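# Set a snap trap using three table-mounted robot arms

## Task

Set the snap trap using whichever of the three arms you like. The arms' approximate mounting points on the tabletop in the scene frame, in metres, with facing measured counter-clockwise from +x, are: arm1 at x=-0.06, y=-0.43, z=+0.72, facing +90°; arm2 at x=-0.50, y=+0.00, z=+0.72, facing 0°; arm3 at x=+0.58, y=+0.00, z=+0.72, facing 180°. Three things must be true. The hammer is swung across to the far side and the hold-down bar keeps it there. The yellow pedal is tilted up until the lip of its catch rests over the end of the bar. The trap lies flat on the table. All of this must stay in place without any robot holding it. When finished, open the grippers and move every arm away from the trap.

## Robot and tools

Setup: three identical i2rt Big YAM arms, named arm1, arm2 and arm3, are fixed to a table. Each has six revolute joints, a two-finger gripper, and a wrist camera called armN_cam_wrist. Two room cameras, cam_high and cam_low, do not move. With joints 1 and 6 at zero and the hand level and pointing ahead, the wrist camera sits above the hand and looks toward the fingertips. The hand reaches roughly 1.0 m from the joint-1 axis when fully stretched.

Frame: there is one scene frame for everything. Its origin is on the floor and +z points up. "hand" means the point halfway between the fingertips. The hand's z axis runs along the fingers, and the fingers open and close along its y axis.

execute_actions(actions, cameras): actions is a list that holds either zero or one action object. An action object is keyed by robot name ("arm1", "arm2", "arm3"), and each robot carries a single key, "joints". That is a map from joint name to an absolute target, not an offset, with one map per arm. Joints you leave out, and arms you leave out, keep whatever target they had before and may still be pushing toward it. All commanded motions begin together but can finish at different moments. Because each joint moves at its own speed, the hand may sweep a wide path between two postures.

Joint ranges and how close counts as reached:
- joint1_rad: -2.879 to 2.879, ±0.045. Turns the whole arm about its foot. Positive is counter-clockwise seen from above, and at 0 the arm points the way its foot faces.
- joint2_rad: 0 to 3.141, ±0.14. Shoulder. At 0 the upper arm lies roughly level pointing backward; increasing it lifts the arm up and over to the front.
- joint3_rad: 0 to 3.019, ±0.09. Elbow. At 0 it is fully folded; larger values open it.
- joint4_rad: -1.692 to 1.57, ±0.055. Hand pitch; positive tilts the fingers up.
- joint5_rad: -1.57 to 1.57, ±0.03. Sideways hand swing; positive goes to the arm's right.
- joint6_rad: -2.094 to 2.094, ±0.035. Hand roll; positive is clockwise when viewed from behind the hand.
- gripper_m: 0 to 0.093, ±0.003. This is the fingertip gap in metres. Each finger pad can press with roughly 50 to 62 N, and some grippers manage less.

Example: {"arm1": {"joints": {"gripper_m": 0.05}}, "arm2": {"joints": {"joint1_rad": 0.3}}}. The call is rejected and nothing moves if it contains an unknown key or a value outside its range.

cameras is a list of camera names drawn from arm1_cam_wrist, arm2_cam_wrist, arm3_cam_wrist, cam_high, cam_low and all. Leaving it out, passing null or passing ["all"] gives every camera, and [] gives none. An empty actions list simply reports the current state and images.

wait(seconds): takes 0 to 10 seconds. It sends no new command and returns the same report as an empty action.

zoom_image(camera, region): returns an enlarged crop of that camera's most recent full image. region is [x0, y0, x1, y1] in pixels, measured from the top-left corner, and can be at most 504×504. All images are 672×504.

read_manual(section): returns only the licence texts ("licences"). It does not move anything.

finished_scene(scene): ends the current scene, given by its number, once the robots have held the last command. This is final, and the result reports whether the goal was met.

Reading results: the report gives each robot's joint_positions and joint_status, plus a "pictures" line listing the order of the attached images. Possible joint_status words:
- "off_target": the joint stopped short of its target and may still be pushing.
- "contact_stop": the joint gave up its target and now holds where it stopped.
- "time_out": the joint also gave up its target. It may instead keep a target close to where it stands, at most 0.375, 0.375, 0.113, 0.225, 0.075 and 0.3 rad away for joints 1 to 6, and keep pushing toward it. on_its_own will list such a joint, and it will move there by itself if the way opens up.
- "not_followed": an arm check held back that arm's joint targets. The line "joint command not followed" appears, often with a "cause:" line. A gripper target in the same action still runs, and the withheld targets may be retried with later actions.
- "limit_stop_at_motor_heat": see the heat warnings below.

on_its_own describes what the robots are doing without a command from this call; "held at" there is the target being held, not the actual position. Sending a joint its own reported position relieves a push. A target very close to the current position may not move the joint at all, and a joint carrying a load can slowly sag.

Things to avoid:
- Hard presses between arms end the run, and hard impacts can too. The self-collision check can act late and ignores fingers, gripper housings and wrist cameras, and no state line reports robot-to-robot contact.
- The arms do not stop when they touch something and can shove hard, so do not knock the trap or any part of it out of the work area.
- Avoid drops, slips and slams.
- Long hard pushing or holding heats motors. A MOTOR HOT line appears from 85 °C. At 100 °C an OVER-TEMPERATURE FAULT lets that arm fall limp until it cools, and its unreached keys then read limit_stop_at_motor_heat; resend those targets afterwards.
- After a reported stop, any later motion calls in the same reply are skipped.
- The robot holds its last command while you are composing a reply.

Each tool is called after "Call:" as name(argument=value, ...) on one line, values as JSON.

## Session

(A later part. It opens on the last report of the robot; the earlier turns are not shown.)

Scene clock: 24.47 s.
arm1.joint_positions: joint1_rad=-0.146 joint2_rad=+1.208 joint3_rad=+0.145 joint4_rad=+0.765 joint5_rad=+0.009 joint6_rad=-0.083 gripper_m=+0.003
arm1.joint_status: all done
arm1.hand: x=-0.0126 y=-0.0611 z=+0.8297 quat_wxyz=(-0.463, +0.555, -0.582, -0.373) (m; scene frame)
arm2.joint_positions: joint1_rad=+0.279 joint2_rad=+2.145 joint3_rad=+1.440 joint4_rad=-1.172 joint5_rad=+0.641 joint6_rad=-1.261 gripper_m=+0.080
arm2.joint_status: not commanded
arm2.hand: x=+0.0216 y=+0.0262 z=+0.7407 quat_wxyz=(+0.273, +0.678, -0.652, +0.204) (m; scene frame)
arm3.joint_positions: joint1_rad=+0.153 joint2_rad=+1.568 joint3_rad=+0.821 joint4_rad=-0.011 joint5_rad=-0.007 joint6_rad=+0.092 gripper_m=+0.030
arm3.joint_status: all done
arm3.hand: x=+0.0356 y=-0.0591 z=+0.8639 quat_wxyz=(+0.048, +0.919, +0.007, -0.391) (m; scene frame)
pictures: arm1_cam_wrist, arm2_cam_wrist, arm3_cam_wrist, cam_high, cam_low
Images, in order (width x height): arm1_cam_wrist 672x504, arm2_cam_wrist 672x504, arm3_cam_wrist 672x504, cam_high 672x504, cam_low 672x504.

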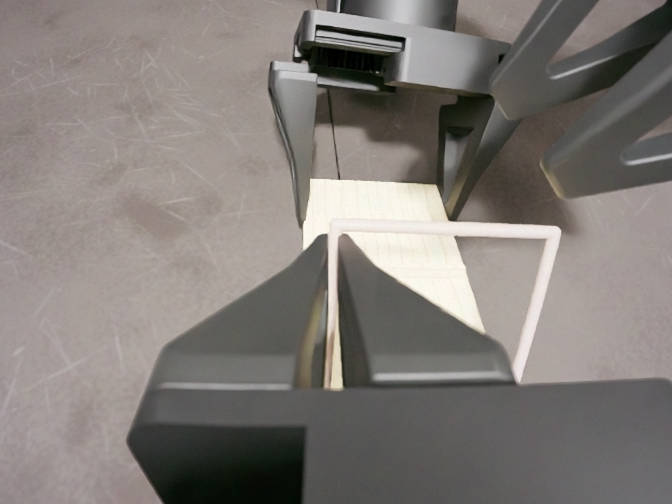

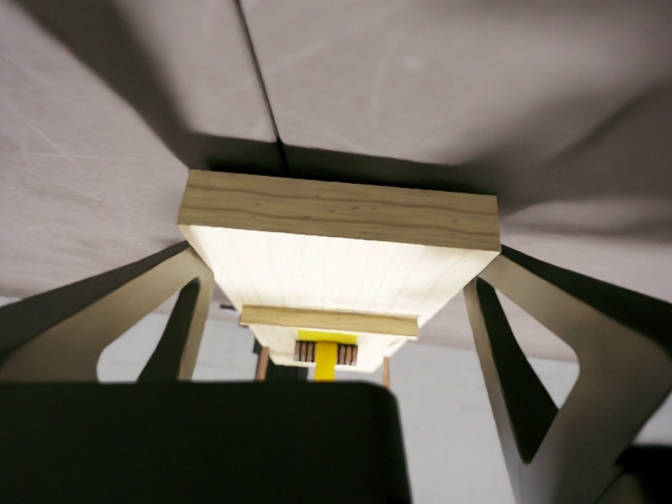

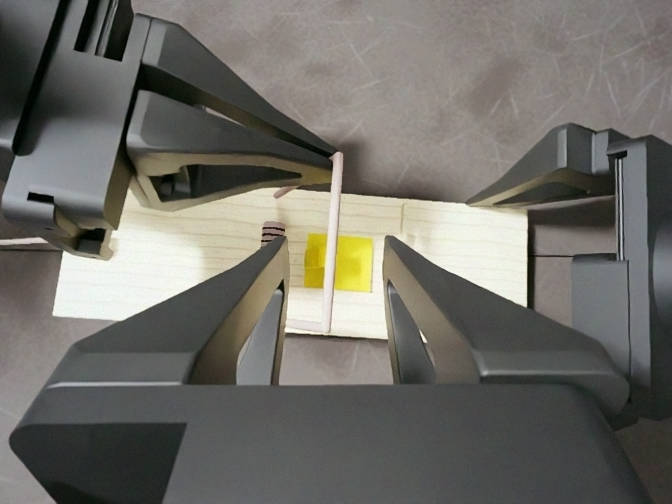

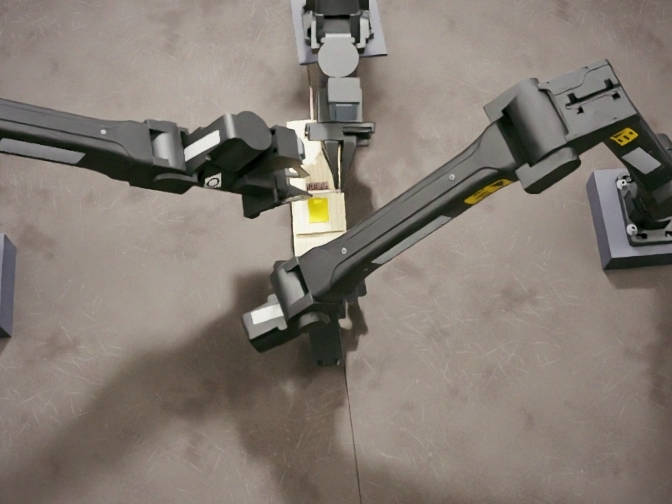

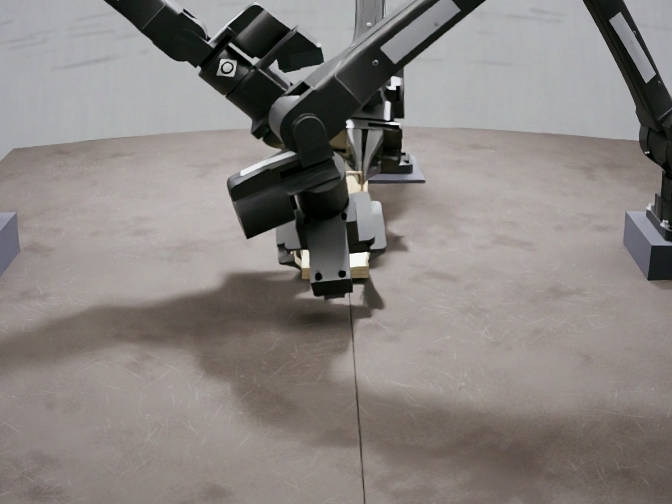

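Aligned.

Call:
execute_actions(actions=[{"arm3":{"joints":{"joint2_rad":1.68,"joint4_rad":0.02}}}], cameras=["arm1_cam_wrist","arm3_cam_wrist"])

Call:
execute_actions(actions=[{"arm3":{"joints":{"gripper_m":0}}}], cameras=["arm1_cam_wrist","arm3_cam_wrist"])

Scene clock: 25.40 s.
arm1.joint_positions: joint1_rad=-0.147 joint2_rad=+1.208 joint3_rad=+0.144 joint4_rad=+0.765 joint5_rad=+0.009 joint6_rad=-0.082 gripper_m=+0.003
arm1.joint_status: not commanded
arm1.hand: x=-0.0123 y=-0.0615 z=+0.8292 quat_wxyz=(-0.462, +0.555, -0.583, -0.373) (m; scene frame)
arm2.joint_positions: joint1_rad=+0.279 joint2_rad=+2.145 joint3_rad=+1.440 joint4_rad=-1.172 joint5_rad=+0.640 joint6_rad=-1.264 gripper_m=+0.080
arm2.joint_status: not commanded
arm2.hand: x=+0.0215 y=+0.0263 z=+0.7407 quat_wxyz=(+0.273, +0.678, -0.651, +0.203) (m; scene frame)
arm3.joint_positions: joint1_rad=+0.155 joint2_rad=+1.673 joint3_rad=+0.826 joint4_rad=+0.008 joint5_rad=-0.010 joint6_rad=+0.094 gripper_m=+0.030
arm3.joint_status: all done
arm3.hand: x=+0.0379 y=-0.0614 z=+0.8150 quat_wxyz=(+0.046, +0.934, +0.008, -0.354) (m; scene frame)
pictures: arm1_cam_wrist, arm3_cam_wrist
Images, in order (width x height): arm1_cam_wrist 672x504, arm3_cam_wrist 672x504.

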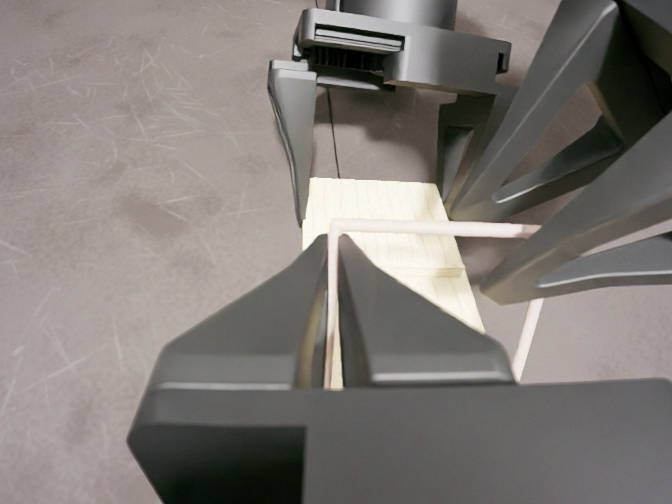

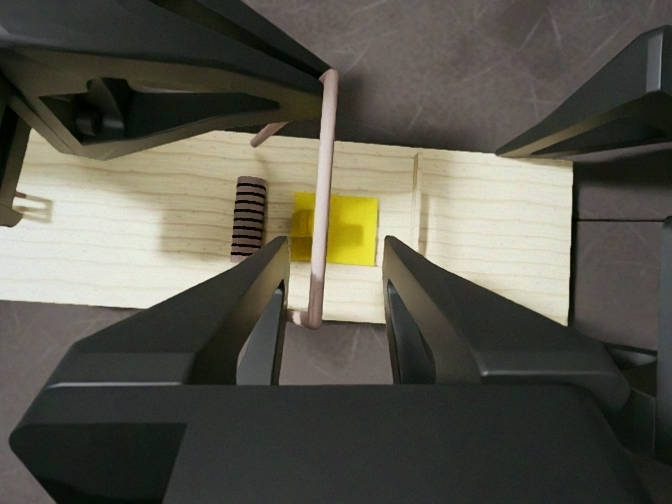

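Scene clock: 26.10 s.
arm1.joint_positions: joint1_rad=-0.151 joint2_rad=+1.205 joint3_rad=+0.138 joint4_rad=+0.765 joint5_rad=+0.006 joint6_rad=-0.075 gripper_m=+0.003
arm1.joint_status: not commanded
arm1.hand: x=-0.0116 y=-0.0639 z=+0.8280 quat_wxyz=(-0.460, +0.552, -0.586, -0.374) (m; scene frame)
arm2.joint_positions: joint1_rad=+0.313 joint2_rad=+2.145 joint3_rad=+1.445 joint4_rad=-1.171 joint5_rad=+0.618 joint6_rad=-1.261 gripper_m=+0.080
arm2.joint_status: not commanded
arm2.hand: x=+0.0210 y=+0.0473 z=+0.7395 quat_wxyz=(+0.262, +0.689, -0.645, +0.200) (m; scene frame)
arm3.joint_positions: joint1_rad=+0.170 joint2_rad=+1.673 joint3_rad=+0.828 joint4_rad=+0.009 joint5_rad=-0.016 joint6_rad=+0.165 gripper_m=+0.002
arm3.joint_status: all done
arm3.hand: x=+0.0380 y=-0.0703 z=+0.8159 quat_wxyz=(+0.064, +0.933, -0.018, -0.352) (m; scene frame)
pictures: arm1_cam_wrist, arm3_cam_wrist
Images, in order (width x height): arm1_cam_wrist 672x504, arm3_cam_wrist 672x504.

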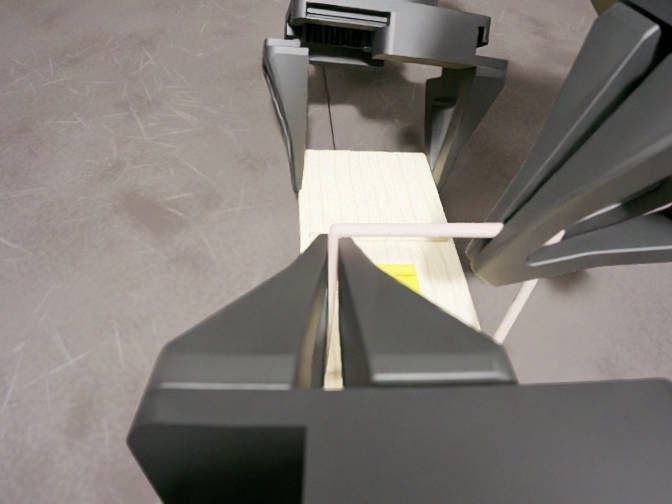

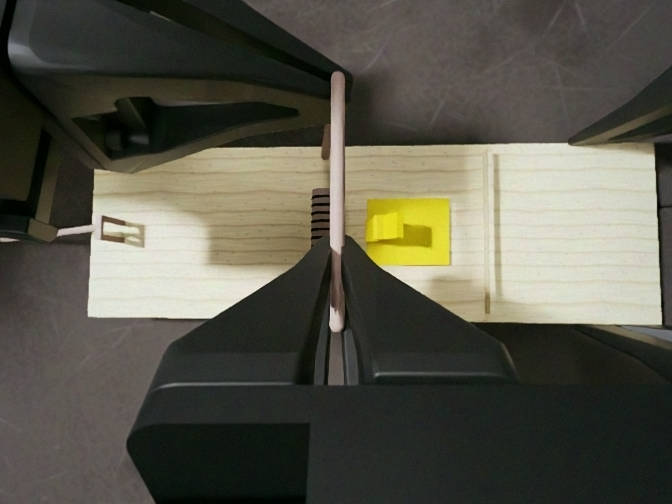

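Call:
execute_actions(actions=[{"arm1":{"joints":{"gripper_m":0.012}},"arm3":{"joints":{"joint1_rad":0.2}}}], cameras=[])

Call:
execute_actions(actions=[{"arm1":{"joints":{"joint2_rad":0.9,"joint3_rad":0.05,"joint4_rad":0.33}}}], cameras=["arm3_cam_wrist"])

Call:
execute_actions(actions=[{"arm1":{"joints":{"joint1_rad":0.5}}}], cameras=[])

Call:
execute_actions(actions=[{"arm3":{"joints":{"joint1_rad":0.3,"joint2_rad":1.68,"joint3_rad":0.9,"joint4_rad":0.05,"joint6_rad":0.27}},"arm1":{"joints":{"joint2_rad":0.9,"joint3_rad":0.59,"joint4_rad":-1.05,"joint5_rad":0.6,"joint6_rad":-1.45,"gripper_m":0.022}}}], cameras=["arm3_cam_wrist","cam_high"])

Scene clock: 27.20 s.
arm1.joint_positions: joint1_rad=-0.151 joint2_rad=+1.180 joint3_rad=+0.135 joint4_rad=+0.781 joint5_rad=+0.007 joint6_rad=-0.083 gripper_m=+0.012
arm1.joint_status: all done
arm1.hand: x=-0.0112 y=-0.0636 z=+0.8390 quat_wxyz=(-0.474, +0.547, -0.576, -0.381) (m; scene frame)
arm2.joint_positions: joint1_rad=+0.320 joint2_rad=+2.145 joint3_rad=+1.446 joint4_rad=-1.160 joint5_rad=+0.602 joint6_rad=-1.254 gripper_m=+0.080
arm2.joint_status: not commanded
arm2.hand: x=+0.0226 y=+0.0538 z=+0.7379 quat_wxyz=(+0.252, +0.689, -0.650, +0.198) (m; scene frame)
arm3.joint_positions: joint1_rad=+0.166 joint2_rad=+1.688 joint3_rad=+0.828 joint4_rad=+0.009 joint5_rad=+0.007 joint6_rad=+0.172 gripper_m=+0.002
arm3.joint_status: all done
arm3.hand: x=+0.0388 y=-0.0645 z=+0.8080 quat_wxyz=(+0.053, +0.936, -0.027, -0.347) (m; scene frame)
pictures: none
No camera images: the call's "cameras" was empty. Leave "cameras" out to get every camera's image.

Scene clock: 28.37 s.
arm1.joint_positions: joint1_rad=-0.151 joint2_rad=+0.901 joint3_rad=+0.052 joint4_rad=+0.347 joint5_rad=+0.007 joint6_rad=-0.084 gripper_m=+0.012
arm1.joint_status: all done
arm1.hand: x=-0.0192 y=-0.1249 z=+0.7913 quat_wxyz=(-0.397, +0.593, -0.623, -0.319) (m; scene frame)
arm2.joint_positions: joint1_rad=+0.320 joint2_rad=+2.145 joint3_rad=+1.446 joint4_rad=-1.160 joint5_rad=+0.602 joint6_rad=-1.254 gripper_m=+0.080
arm2.joint_status: not commanded
arm2.hand: x=+0.0226 y=+0.0538 z=+0.7379 quat_wxyz=(+0.252, +0.689, -0.650, +0.198) (m; scene frame)
arm3.joint_positions: joint1_rad=+0.166 joint2_rad=+1.688 joint3_rad=+0.828 joint4_rad=+0.009 joint5_rad=+0.007 joint6_rad=+0.172 gripper_m=+0.002
arm3.joint_status: not commanded
arm3.hand: x=+0.0388 y=-0.0645 z=+0.8080 quat_wxyz=(+0.053, +0.936, -0.027, -0.347) (m; scene frame)
pictures: arm3_cam_wrist
Images, in order (width x height): arm3_cam_wrist 672x504.

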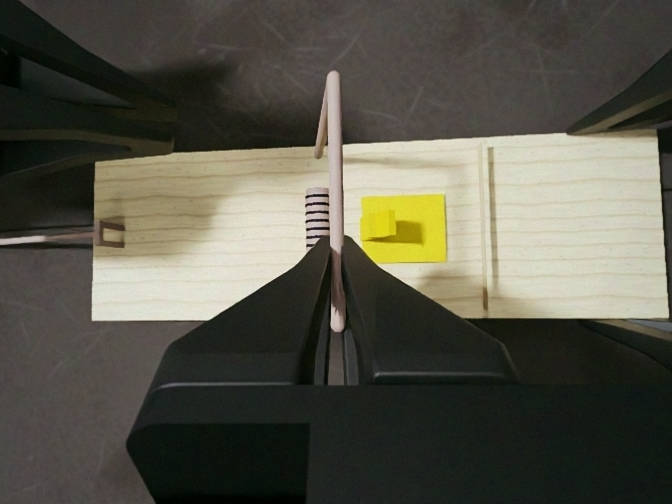

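Scene clock: 29.63 s.
arm1.joint_positions: joint1_rad=+0.494 joint2_rad=+0.901 joint3_rad=+0.052 joint4_rad=+0.347 joint5_rad=+0.010 joint6_rad=-0.084 gripper_m=+0.012
arm1.joint_status: all done
arm1.hand: x=-0.2105 y=-0.1616 z=+0.7918 quat_wxyz=(-0.277, +0.760, -0.403, -0.428) (m; scene frame)
arm2.joint_positions: joint1_rad=+0.320 joint2_rad=+2.145 joint3_rad=+1.446 joint4_rad=-1.160 joint5_rad=+0.602 joint6_rad=-1.254 gripper_m=+0.080
arm2.joint_status: not commanded
arm2.hand: x=+0.0226 y=+0.0538 z=+0.7379 quat_wxyz=(+0.252, +0.689, -0.650, +0.198) (m; scene frame)
arm3.joint_positions: joint1_rad=+0.166 joint2_rad=+1.688 joint3_rad=+0.828 joint4_rad=+0.009 joint5_rad=+0.007 joint6_rad=+0.172 gripper_m=+0.002
arm3.joint_status: not commanded
arm3.hand: x=+0.0388 y=-0.0645 z=+0.8080 quat_wxyz=(+0.053, +0.936, -0.027, -0.347) (m; scene frame)
pictures: none
No camera images: the call's "cameras" was empty. Leave "cameras" out to get every camera's image.

Scene clock: 31.70 s.
arm1.joint_positions: joint1_rad=+0.495 joint2_rad=+0.901 joint3_rad=+0.545 joint4_rad=-1.034 joint5_rad=+0.596 joint6_rad=-1.433 gripper_m=+0.022
arm1.joint_status: all done
arm1.hand: x=-0.0931 y=-0.1763 z=+0.8510 quat_wxyz=(-0.177, +0.940, +0.154, +0.247) (m; scene frame)
arm2.joint_positions: joint1_rad=+0.289 joint2_rad=+2.149 joint3_rad=+1.447 joint4_rad=-1.160 joint5_rad=+0.624 joint6_rad=-1.248 gripper_m=+0.080
arm2.joint_status: not commanded
arm2.hand: x=+0.0251 y=+0.0347 z=+0.7381 quat_wxyz=(+0.260, +0.676, -0.658, +0.203) (m; scene frame)
arm3.joint_positions: joint1_rad=+0.222 joint2_rad=+1.690 joint3_rad=+0.834 joint4_rad=+0.021 joint5_rad=+0.034 joint6_rad=+0.254 gripper_m=+0.002
arm3.joint_status: joint1_rad time_out (moved +0.056 of +0.134); the others done
arm3.on_its_own: joint1_rad reads +0.222 and still pushes toward +0.300 since a time_out
arm3.hand: x=+0.0378 y=-0.0906 z=+0.8114 quat_wxyz=(+0.066, +0.932, -0.044, -0.352) (m; scene frame)
pictures: arm3_cam_wrist, cam_high
Images, in order (width x height): arm3_cam_wrist 672x504, cam_high 672x504.

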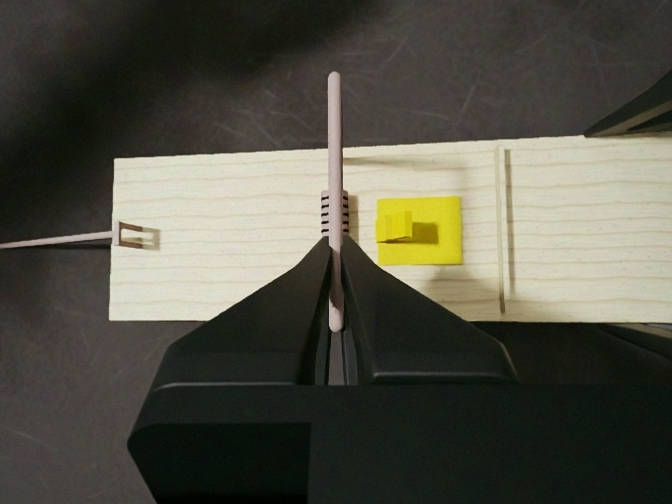

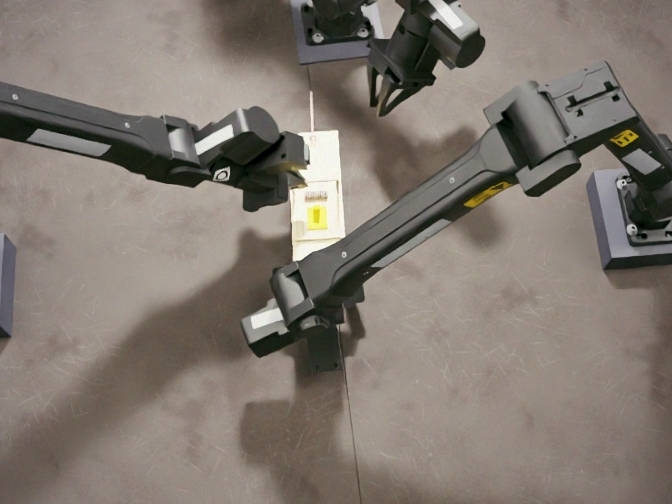

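Call:
execute_actions(actions=[{"arm3":{"joints":{"joint1_rad":0.39,"joint2_rad":1.76,"joint4_rad":0.09,"joint6_rad":0.32}},"arm2":{"joints":{"joint1_rad":0.37}}}], cameras=["arm3_cam_wrist"])

Scene clock: 33.90 s.
arm1.joint_positions: joint1_rad=+0.495 joint2_rad=+0.901 joint3_rad=+0.545 joint4_rad=-1.034 joint5_rad=+0.596 joint6_rad=-1.434 gripper_m=+0.022
arm1.joint_status: not commanded
arm1.hand: x=-0.0931 y=-0.1763 z=+0.8510 quat_wxyz=(-0.177, +0.940, +0.154, +0.247) (m; scene frame)
arm2.joint_positions: joint1_rad=+0.278 joint2_rad=+2.153 joint3_rad=+1.447 joint4_rad=-1.160 joint5_rad=+0.634 joint6_rad=-1.209 gripper_m=+0.080
arm2.joint_status: joint1_rad time_out (moved -0.011 of +0.081)
arm2.on_its_own: joint1_rad reads +0.278 and still pushes toward +0.370 since a time_out
arm2.hand: x=+0.0253 y=+0.0275 z=+0.7369 quat_wxyz=(+0.261, +0.659, -0.673, +0.210) (m; scene frame)
arm3.joint_positions: joint1_rad=+0.265 joint2_rad=+1.725 joint3_rad=+0.847 joint4_rad=+0.065 joint5_rad=+0.062 joint6_rad=+0.262 gripper_m=+0.002
arm3.joint_status: joint1_rad time_out (moved +0.043 of +0.168); joint6_rad time_out (moved +0.008 of +0.066); the others done
arm3.on_its_own: joint1_rad reads +0.265 and still pushes toward +0.390 since a time_out; joint6_rad reads +0.262 and still pushes toward +0.320 since a time_out
arm3.hand: x=+0.0309 y=-0.1116 z=+0.8065 quat_wxyz=(+0.065, +0.928, -0.033, -0.364) (m; scene frame)
pictures: arm3_cam_wrist
Images, in order (width x height): arm3_cam_wrist 672x504.

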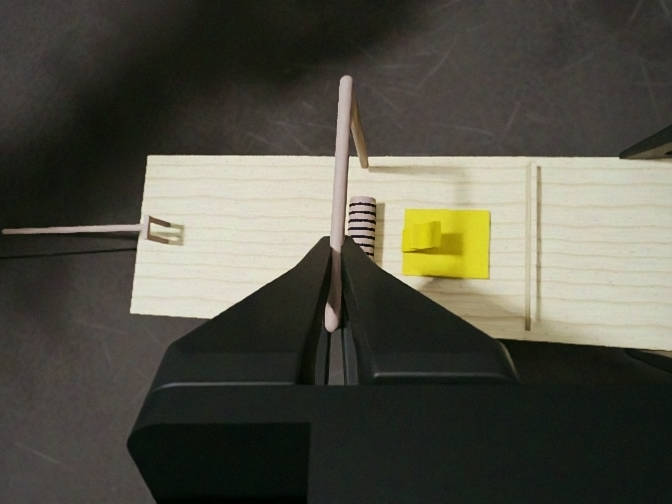

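Call:
execute_actions(actions=[{"arm3":{"joints":{"joint1_rad":0.44,"joint2_rad":1.85,"joint4_rad":0.12,"joint6_rad":0.36}}}], cameras=["arm3_cam_wrist"])

Scene clock: 36.00 s.
arm1.joint_positions: joint1_rad=+0.495 joint2_rad=+0.901 joint3_rad=+0.545 joint4_rad=-1.034 joint5_rad=+0.596 joint6_rad=-1.434 gripper_m=+0.022
arm1.joint_status: not commanded
arm1.hand: x=-0.0931 y=-0.1763 z=+0.8510 quat_wxyz=(-0.177, +0.940, +0.154, +0.247) (m; scene frame)
arm2.joint_positions: joint1_rad=+0.262 joint2_rad=+2.154 joint3_rad=+1.446 joint4_rad=-1.169 joint5_rad=+0.636 joint6_rad=-1.176 gripper_m=+0.080
arm2.joint_status: not commanded
arm2.on_its_own: joint1_rad reads +0.262 and still pushes toward +0.370 since a time_out
arm2.hand: x=+0.0234 y=+0.0187 z=+0.7366 quat_wxyz=(+0.264, +0.644, -0.686, +0.211) (m; scene frame)
arm3.joint_positions: joint1_rad=+0.299 joint2_rad=+1.759 joint3_rad=+0.868 joint4_rad=+0.111 joint5_rad=+0.075 joint6_rad=+0.267 gripper_m=+0.003
arm3.joint_status: joint1_rad time_out (moved +0.034 of +0.175); joint6_rad time_out (moved +0.004 of +0.098); the others done
arm3.on_its_own: joint1_rad reads +0.299 and still pushes toward +0.440 since a time_out; joint6_rad reads +0.267 and still pushes toward +0.360 since a time_out
arm3.hand: x=+0.0210 y=-0.1315 z=+0.8044 quat_wxyz=(+0.071, +0.922, -0.022, -0.379) (m; scene frame)
pictures: arm3_cam_wrist
Images, in order (width x height): arm3_cam_wrist 672x504.

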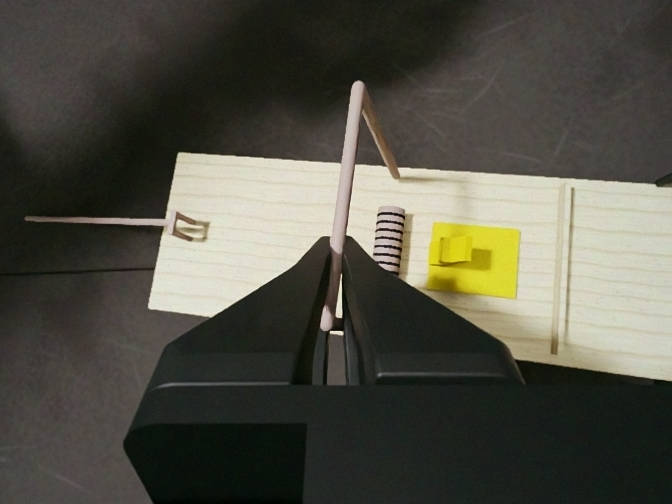

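Call:
execute_actions(actions=[{"arm3":{"joints":{"joint1_rad":0.46,"joint2_rad":1.9,"joint3_rad":0.83}}}], cameras=["arm3_cam_wrist","cam_high"])

Scene clock: 38.10 s.
arm1.joint_positions: joint1_rad=+0.495 joint2_rad=+0.901 joint3_rad=+0.545 joint4_rad=-1.034 joint5_rad=+0.596 joint6_rad=-1.434 gripper_m=+0.022
arm1.joint_status: not commanded
arm1.hand: x=-0.0931 y=-0.1763 z=+0.8510 quat_wxyz=(-0.177, +0.940, +0.154, +0.247) (m; scene frame)
arm2.joint_positions: joint1_rad=+0.262 joint2_rad=+2.154 joint3_rad=+1.446 joint4_rad=-1.169 joint5_rad=+0.636 joint6_rad=-1.176 gripper_m=+0.080
arm2.joint_status: not commanded
arm2.on_its_own: joint1_rad reads +0.262 and still pushes toward +0.370 since a time_out
arm2.hand: x=+0.0234 y=+0.0187 z=+0.7366 quat_wxyz=(+0.264, +0.644, -0.686, +0.211) (m; scene frame)
arm3.joint_positions: joint1_rad=+0.314 joint2_rad=+1.772 joint3_rad=+0.868 joint4_rad=+0.134 joint5_rad=+0.079 joint6_rad=+0.253 gripper_m=+0.004
arm3.joint_status: joint1_rad time_out (moved +0.014 of +0.161); the others done
arm3.on_its_own: joint1_rad reads +0.314 and still pushes toward +0.460 since a time_out; joint6_rad reads +0.253 and still pushes toward +0.360 since a time_out
arm3.hand: x=+0.0205 y=-0.1397 z=+0.8012 quat_wxyz=(+0.070, +0.921, -0.010, -0.384) (m; scene frame)
pictures: arm3_cam_wrist, cam_high
Images, in order (width x height): arm3_cam_wrist 672x504, cam_high 672x504.

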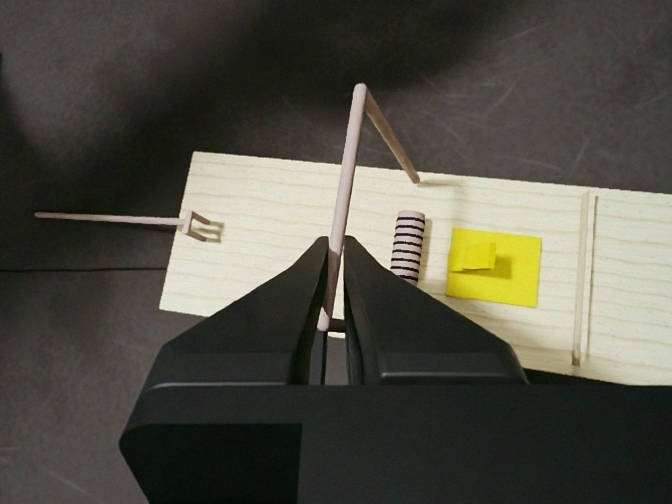

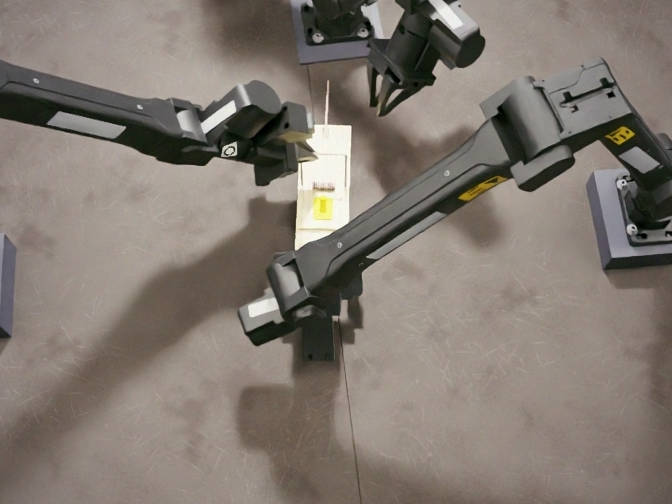

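Call:
execute_actions(actions=[{"arm1":{"joints":{"joint1_rad":0.22,"joint2_rad":0.98,"joint4_rad":-0.92,"gripper_m":0.03}}}], cameras=["arm1_cam_wrist","arm3_cam_wrist"])

Scene clock: 39.20 s.
arm1.joint_positions: joint1_rad=+0.224 joint2_rad=+0.980 joint3_rad=+0.545 joint4_rad=-0.941 joint5_rad=+0.597 joint6_rad=-1.434 gripper_m=+0.030
arm1.joint_status: all done
arm1.hand: x=-0.0283 y=-0.1584 z=+0.8369 quat_wxyz=(-0.148, +0.952, +0.024, +0.268) (m; scene frame)
arm2.joint_positions: joint1_rad=+0.262 joint2_rad=+2.154 joint3_rad=+1.446 joint4_rad=-1.169 joint5_rad=+0.636 joint6_rad=-1.176 gripper_m=+0.080
arm2.joint_status: not commanded
arm2.on_its_own: joint1_rad reads +0.262 and still pushes toward +0.370 since a time_out
arm2.hand: x=+0.0234 y=+0.0187 z=+0.7366 quat_wxyz=(+0.264, +0.644, -0.686, +0.211) (m; scene frame)
arm3.joint_positions: joint1_rad=+0.314 joint2_rad=+1.772 joint3_rad=+0.868 joint4_rad=+0.134 joint5_rad=+0.079 joint6_rad=+0.253 gripper_m=+0.004
arm3.joint_status: not commanded
arm3.on_its_own: joint1_rad reads +0.314 and still pushes toward +0.460 since a time_out; joint6_rad reads +0.253 and still pushes toward +0.360 since a time_out
arm3.hand: x=+0.0205 y=-0.1397 z=+0.8012 quat_wxyz=(+0.070, +0.921, -0.010, -0.384) (m; scene frame)
pictures: arm1_cam_wrist, arm3_cam_wrist
Images, in order (width x height): arm1_cam_wrist 672x504, arm3_cam_wrist 672x504.

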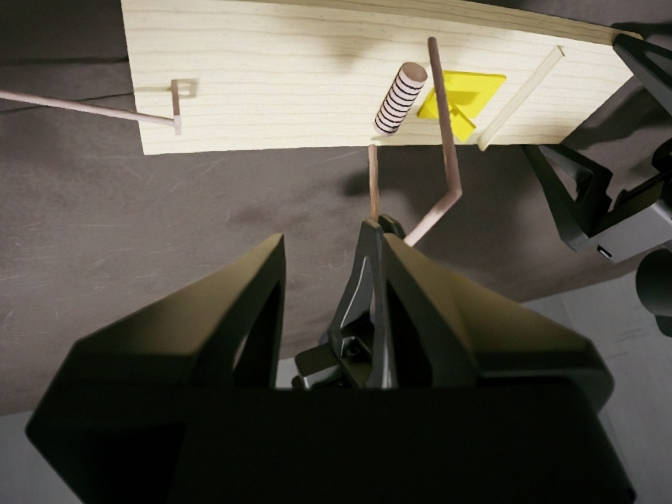

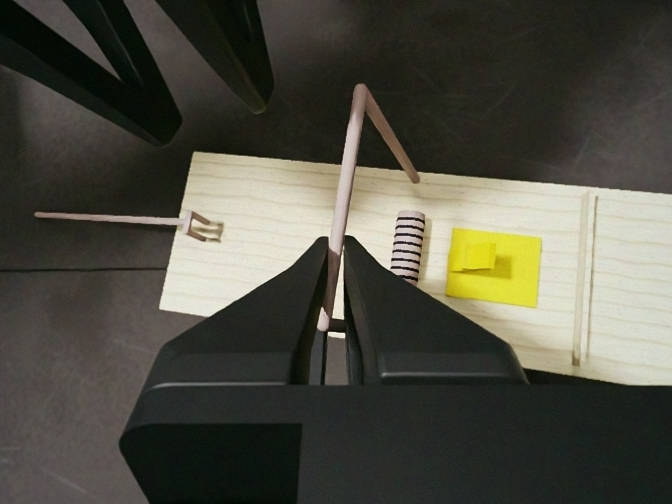

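Call:
execute_actions(actions=[{"arm1":{"joints":{"joint2_rad":1.06,"joint3_rad":0.64,"joint4_rad":-0.85}}}], cameras=["arm1_cam_wrist","arm3_cam_wrist"])

Scene clock: 40.10 s.
arm1.joint_positions: joint1_rad=+0.224 joint2_rad=+1.057 joint3_rad=+0.590 joint4_rad=-0.868 joint5_rad=+0.597 joint6_rad=-1.434 gripper_m=+0.030
arm1.joint_status: all done
arm1.hand: x=-0.0359 y=-0.1285 z=+0.8386 quat_wxyz=(-0.166, +0.950, +0.018, +0.264) (m; scene frame)
arm2.joint_positions: joint1_rad=+0.262 joint2_rad=+2.154 joint3_rad=+1.446 joint4_rad=-1.169 joint5_rad=+0.636 joint6_rad=-1.176 gripper_m=+0.080
arm2.joint_status: not commanded
arm2.on_its_own: joint1_rad reads +0.262 and still pushes toward +0.370 since a time_out
arm2.hand: x=+0.0234 y=+0.0187 z=+0.7366 quat_wxyz=(+0.264, +0.644, -0.686, +0.211) (m; scene frame)
arm3.joint_positions: joint1_rad=+0.314 joint2_rad=+1.772 joint3_rad=+0.868 joint4_rad=+0.134 joint5_rad=+0.079 joint6_rad=+0.253 gripper_m=+0.004
arm3.joint_status: not commanded
arm3.on_its_own: joint1_rad reads +0.314 and still pushes toward +0.460 since a time_out; joint6_rad reads +0.253 and still pushes toward +0.360 since a time_out
arm3.hand: x=+0.0205 y=-0.1397 z=+0.8012 quat_wxyz=(+0.070, +0.921, -0.010, -0.384) (m; scene frame)
pictures: arm1_cam_wrist, arm3_cam_wrist
Images, in order (width x height): arm1_cam_wrist 672x504, arm3_cam_wrist 672x504.

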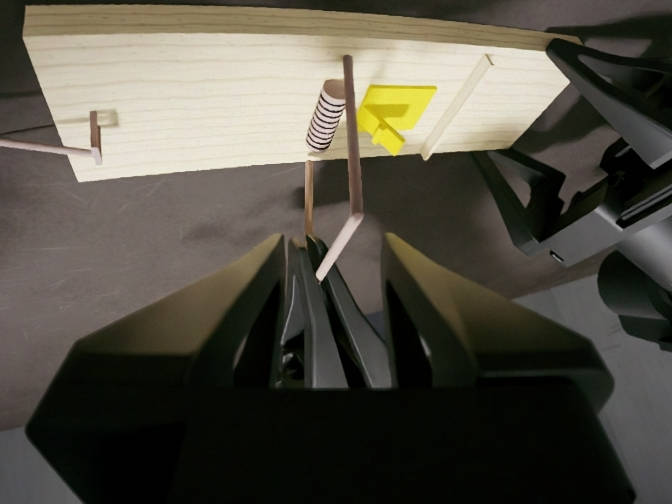

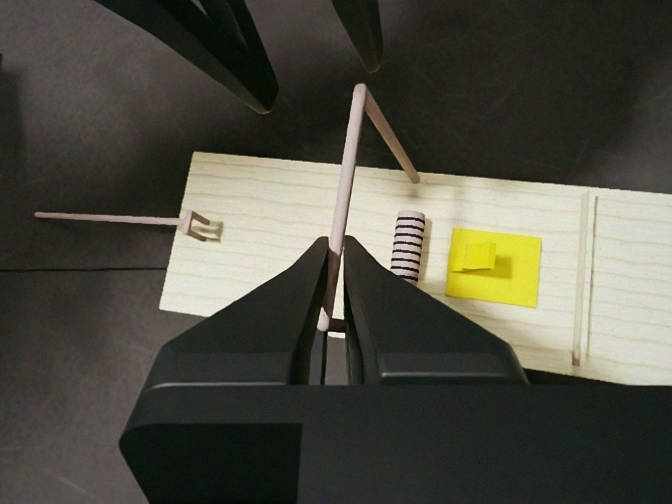

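Call:
execute_actions(actions=[{"arm1":{"joints":{"joint1_rad":0.17,"joint2_rad":1.12,"joint4_rad":-0.82}}}], cameras=["arm1_cam_wrist","arm3_cam_wrist"])

Scene clock: 40.93 s.
arm1.joint_positions: joint1_rad=+0.174 joint2_rad=+1.118 joint3_rad=+0.590 joint4_rad=-0.841 joint5_rad=+0.597 joint6_rad=-1.434 gripper_m=+0.030
arm1.joint_status: all done
arm1.hand: x=-0.0217 y=-0.1260 z=+0.8236 quat_wxyz=(-0.144, +0.952, -0.001, +0.271) (m; scene frame)
arm2.joint_positions: joint1_rad=+0.262 joint2_rad=+2.154 joint3_rad=+1.446 joint4_rad=-1.169 joint5_rad=+0.636 joint6_rad=-1.176 gripper_m=+0.080
arm2.joint_status: not commanded
arm2.on_its_own: joint1_rad reads +0.262 and still pushes toward +0.370 since a time_out
arm2.hand: x=+0.0234 y=+0.0187 z=+0.7366 quat_wxyz=(+0.264, +0.644, -0.686, +0.211) (m; scene frame)
arm3.joint_positions: joint1_rad=+0.314 joint2_rad=+1.772 joint3_rad=+0.868 joint4_rad=+0.134 joint5_rad=+0.079 joint6_rad=+0.253 gripper_m=+0.004
arm3.joint_status: not commanded
arm3.on_its_own: joint1_rad reads +0.314 and still pushes toward +0.460 since a time_out; joint6_rad reads +0.253 and still pushes toward +0.360 since a time_out
arm3.hand: x=+0.0205 y=-0.1397 z=+0.8012 quat_wxyz=(+0.070, +0.921, -0.010, -0.384) (m; scene frame)
pictures: arm1_cam_wrist, arm3_cam_wrist
Images, in order (width x height): arm1_cam_wrist 672x504, arm3_cam_wrist 672x504.

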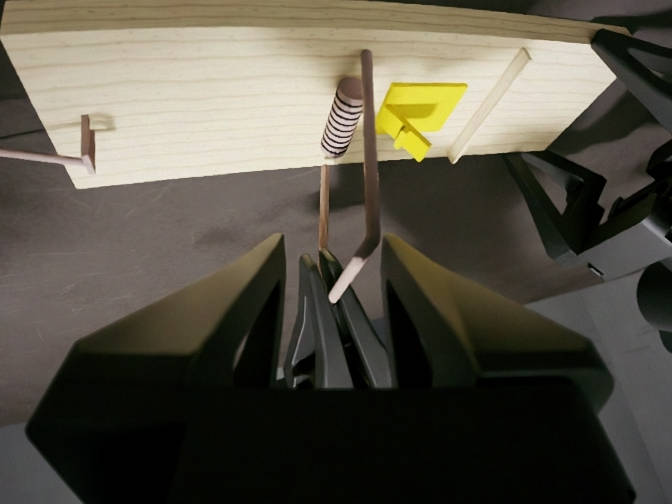

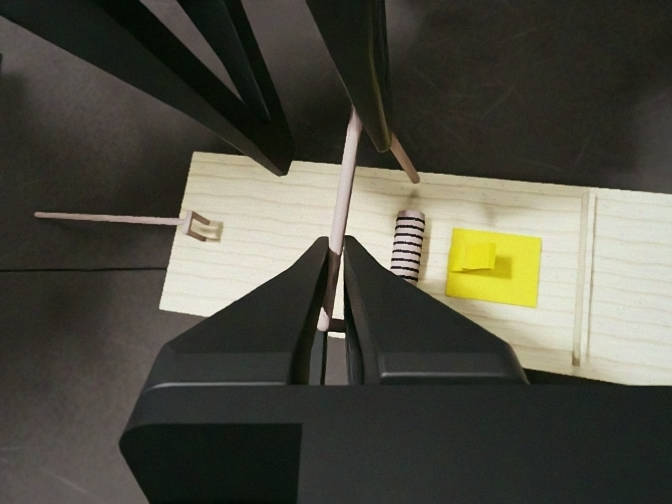

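Call:
execute_actions(actions=[{"arm1":{"joints":{"joint4_rad":-0.76,"joint3_rad":0.67,"joint2_rad":1.17}}}], cameras=["arm1_cam_wrist"])

Call:
execute_actions(actions=[{"arm1":{"joints":{"joint1_rad":0.155,"joint2_rad":1.25}}}], cameras=["arm1_cam_wrist","arm3_cam_wrist"])

Scene clock: 41.83 s.
arm1.joint_positions: joint1_rad=+0.174 joint2_rad=+1.163 joint3_rad=+0.617 joint4_rad=-0.787 joint5_rad=+0.597 joint6_rad=-1.434 gripper_m=+0.030
arm1.joint_status: all done
arm1.hand: x=-0.0259 y=-0.1055 z=+0.8238 quat_wxyz=(-0.161, +0.950, -0.006, +0.268) (m; scene frame)
arm2.joint_positions: joint1_rad=+0.262 joint2_rad=+2.154 joint3_rad=+1.446 joint4_rad=-1.169 joint5_rad=+0.636 joint6_rad=-1.176 gripper_m=+0.080
arm2.joint_status: not commanded
arm2.on_its_own: joint1_rad reads +0.262 and still pushes toward +0.370 since a time_out
arm2.hand: x=+0.0234 y=+0.0187 z=+0.7366 quat_wxyz=(+0.264, +0.644, -0.686, +0.211) (m; scene frame)
arm3.joint_positions: joint1_rad=+0.314 joint2_rad=+1.773 joint3_rad=+0.867 joint4_rad=+0.136 joint5_rad=+0.080 joint6_rad=+0.253 gripper_m=+0.004
arm3.joint_status: not commanded
arm3.on_its_own: joint1_rad reads +0.314 and still pushes toward +0.460 since a time_out; joint6_rad reads +0.253 and still pushes toward +0.360 since a time_out
arm3.hand: x=+0.0206 y=-0.1398 z=+0.8010 quat_wxyz=(+0.070, +0.921, -0.010, -0.384) (m; scene frame)
pictures: arm1_cam_wrist
Images, in order (width x height): arm1_cam_wrist 672x504.

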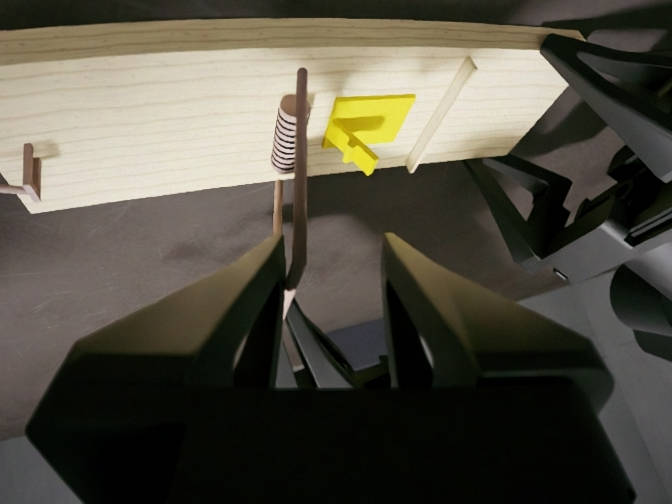

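Scene clock: 42.53 s.
arm1.joint_positions: joint1_rad=+0.163 joint2_rad=+1.251 joint3_rad=+0.619 joint4_rad=-0.780 joint5_rad=+0.597 joint6_rad=-1.434 gripper_m=+0.030
arm1.joint_status: all done
arm1.hand: x=-0.0220 y=-0.1077 z=+0.7993 quat_wxyz=(-0.122, +0.953, +0.001, +0.276) (m; scene frame)
arm2.joint_positions: joint1_rad=+0.262 joint2_rad=+2.154 joint3_rad=+1.446 joint4_rad=-1.169 joint5_rad=+0.636 joint6_rad=-1.176 gripper_m=+0.080
arm2.joint_status: not commanded
arm2.on_its_own: joint1_rad reads +0.262 and still pushes toward +0.370 since a time_out
arm2.hand: x=+0.0234 y=+0.0187 z=+0.7366 quat_wxyz=(+0.264, +0.644, -0.686, +0.211) (m; scene frame)
arm3.joint_positions: joint1_rad=+0.314 joint2_rad=+1.773 joint3_rad=+0.867 joint4_rad=+0.136 joint5_rad=+0.080 joint6_rad=+0.253 gripper_m=+0.004
arm3.joint_status: not commanded
arm3.on_its_own: joint1_rad reads +0.314 and still pushes toward +0.460 since a time_out; joint6_rad reads +0.253 and still pushes toward +0.360 since a time_out
arm3.hand: x=+0.0206 y=-0.1398 z=+0.8010 quat_wxyz=(+0.070, +0.921, -0.010, -0.384) (m; scene frame)
pictures: arm1_cam_wrist, arm3_cam_wrist
Images, in order (width x height): arm1_cam_wrist 672x504, arm3_cam_wrist 672x504.

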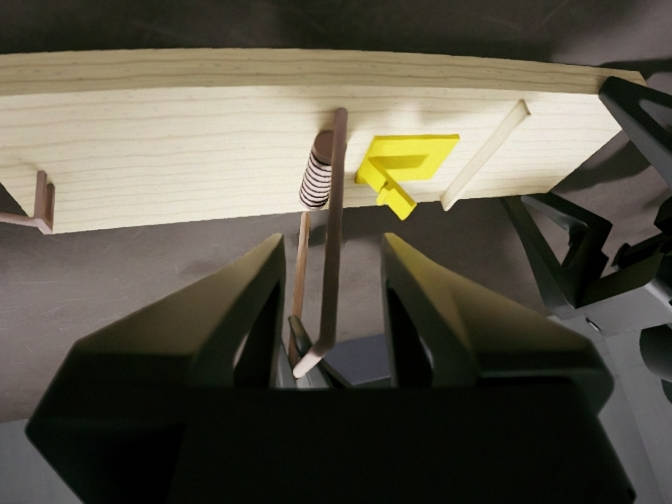

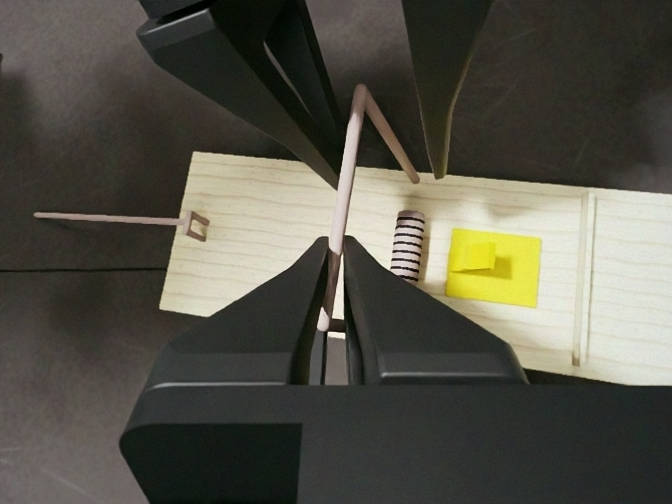

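Call:
execute_actions(actions=[{"arm1":{"joints":{"joint1_rad":0.115,"joint2_rad":1.2,"joint4_rad":-0.82}}}], cameras=["arm1_cam_wrist","arm3_cam_wrist"])

Scene clock: 43.37 s.
arm1.joint_positions: joint1_rad=+0.119 joint2_rad=+1.209 joint3_rad=+0.619 joint4_rad=-0.804 joint5_rad=+0.597 joint6_rad=-1.434 gripper_m=+0.030
arm1.joint_status: all done
arm1.hand: x=-0.0074 y=-0.1126 z=+0.8104 quat_wxyz=(-0.125, +0.952, -0.023, +0.277) (m; scene frame)
arm2.joint_positions: joint1_rad=+0.262 joint2_rad=+2.154 joint3_rad=+1.446 joint4_rad=-1.169 joint5_rad=+0.636 joint6_rad=-1.176 gripper_m=+0.080
arm2.joint_status: not commanded
arm2.on_its_own: joint1_rad reads +0.262 and still pushes toward +0.370 since a time_out
arm2.hand: x=+0.0234 y=+0.0187 z=+0.7366 quat_wxyz=(+0.264, +0.644, -0.686, +0.211) (m; scene frame)
arm3.joint_positions: joint1_rad=+0.314 joint2_rad=+1.773 joint3_rad=+0.867 joint4_rad=+0.136 joint5_rad=+0.080 joint6_rad=+0.253 gripper_m=+0.004
arm3.joint_status: not commanded
arm3.on_its_own: joint1_rad reads +0.314 and still pushes toward +0.460 since a time_out; joint6_rad reads +0.253 and still pushes toward +0.360 since a time_out
arm3.hand: x=+0.0206 y=-0.1398 z=+0.8010 quat_wxyz=(+0.070, +0.921, -0.010, -0.384) (m; scene frame)
pictures: arm1_cam_wrist, arm3_cam_wrist
Images, in order (width x height): arm1_cam_wrist 672x504, arm3_cam_wrist 672x504.

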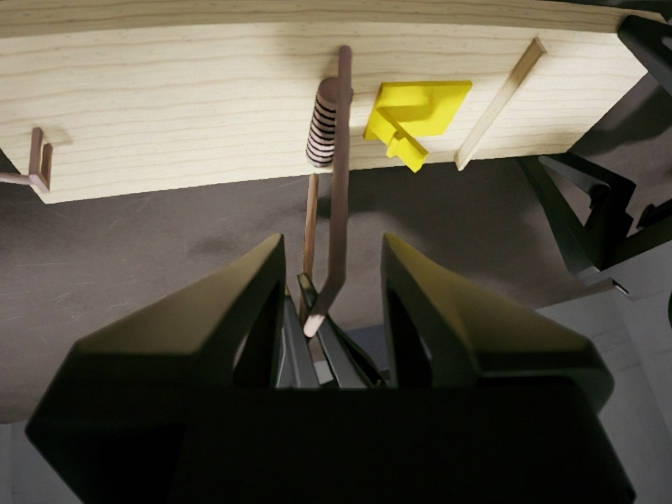

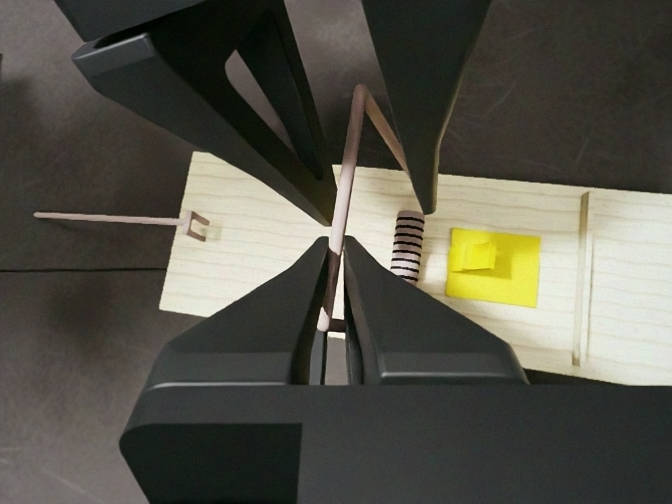

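Close.

Call:
execute_actions(actions=[{"arm1":{"joints":{"gripper_m":0}}}], cameras=["arm1_cam_wrist","arm3_cam_wrist"])

Call:
execute_actions(actions=[{"arm1":{"joints":{"joint1_rad":0.14,"joint2_rad":1.3,"joint3_rad":0.52,"joint4_rad":-0.9}}}], cameras=["arm1_cam_wrist","arm3_cam_wrist"])

Scene clock: 44.50 s.
arm1.joint_positions: joint1_rad=+0.118 joint2_rad=+1.209 joint3_rad=+0.619 joint4_rad=-0.812 joint5_rad=+0.593 joint6_rad=-1.354 gripper_m=+0.004
arm1.joint_status: gripper_m off_target (ended at +0.004, target +0.000)
arm1.hand: x=-0.0072 y=-0.1145 z=+0.8098 quat_wxyz=(-0.131, +0.952, -0.061, +0.271) (m; scene frame)
arm2.joint_positions: joint1_rad=+0.262 joint2_rad=+2.154 joint3_rad=+1.445 joint4_rad=-1.170 joint5_rad=+0.638 joint6_rad=-1.176 gripper_m=+0.080
arm2.joint_status: not commanded
arm2.on_its_own: joint1_rad reads +0.262 and still pushes toward +0.370 since a time_out
arm2.hand: x=+0.0227 y=+0.0181 z=+0.7366 quat_wxyz=(+0.266, +0.644, -0.686, +0.211) (m; scene frame)
arm3.joint_positions: joint1_rad=+0.314 joint2_rad=+1.773 joint3_rad=+0.867 joint4_rad=+0.137 joint5_rad=+0.083 joint6_rad=+0.252 gripper_m=+0.004
arm3.joint_status: not commanded
arm3.on_its_own: joint1_rad reads +0.314 and still pushes toward +0.460 since a time_out; joint6_rad reads +0.252 and still pushes toward +0.360 since a time_out
arm3.hand: x=+0.0208 y=-0.1393 z=+0.8008 quat_wxyz=(+0.068, +0.921, -0.010, -0.384) (m; scene frame)
pictures: arm1_cam_wrist, arm3_cam_wrist
Images, in order (width x height): arm1_cam_wrist 672x504, arm3_cam_wrist 672x504.

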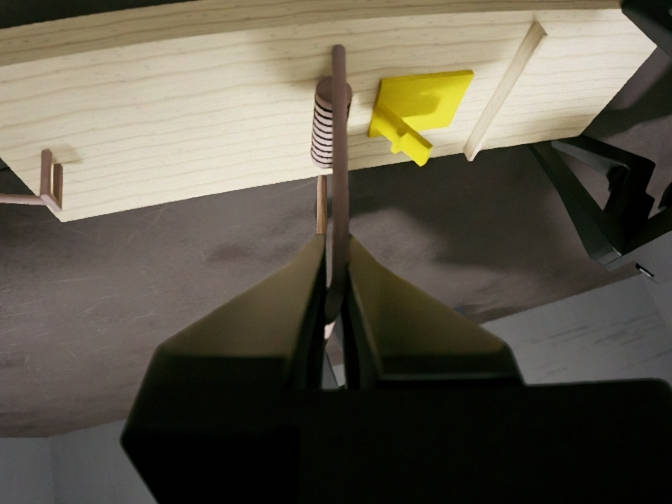

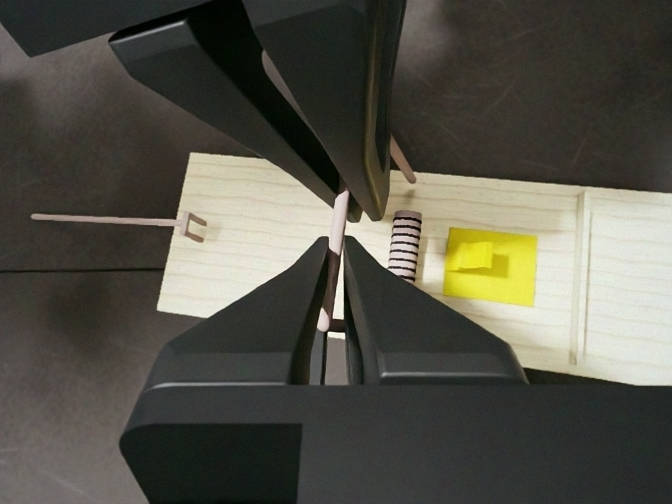

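Scene clock: 45.33 s.
arm1.joint_positions: joint1_rad=+0.132 joint2_rad=+1.225 joint3_rad=+0.608 joint4_rad=-0.854 joint5_rad=+0.615 joint6_rad=-1.327 gripper_m=+0.004
arm1.joint_status: all done
arm1.hand: x=-0.0067 y=-0.1275 z=+0.8026 quat_wxyz=(-0.107, +0.951, -0.057, +0.285) (m; scene frame)
arm2.joint_positions: joint1_rad=+0.262 joint2_rad=+2.154 joint3_rad=+1.445 joint4_rad=-1.170 joint5_rad=+0.640 joint6_rad=-1.181 gripper_m=+0.080
arm2.joint_status: not commanded
arm2.on_its_own: joint1_rad reads +0.262 and still pushes toward +0.370 since a time_out
arm2.hand: x=+0.0229 y=+0.0178 z=+0.7368 quat_wxyz=(+0.267, +0.645, -0.684, +0.212) (m; scene frame)
arm3.joint_positions: joint1_rad=+0.326 joint2_rad=+1.781 joint3_rad=+0.867 joint4_rad=+0.149 joint5_rad=+0.077 joint6_rad=+0.239 gripper_m=+0.005
arm3.joint_status: not commanded
arm3.on_its_own: joint1_rad reads +0.326 and still pushes toward +0.460 since a time_out; joint6_rad reads +0.239 and still pushes toward +0.360 since a time_out
arm3.hand: x=+0.0216 y=-0.1472 z=+0.7984 quat_wxyz=(+0.071, +0.920, +0.002, -0.386) (m; scene frame)
pictures: arm1_cam_wrist, arm3_cam_wrist
Images, in order (width x height): arm1_cam_wrist 672x504, arm3_cam_wrist 672x504.

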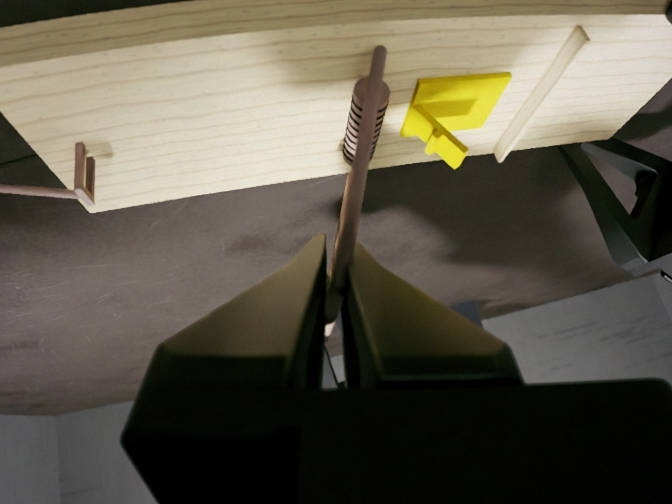

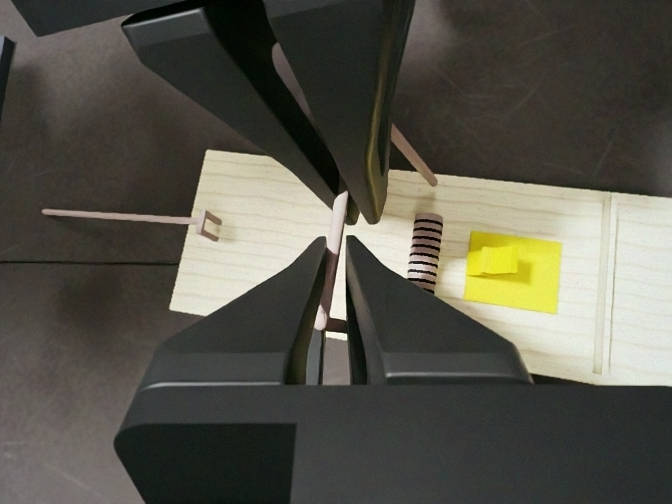

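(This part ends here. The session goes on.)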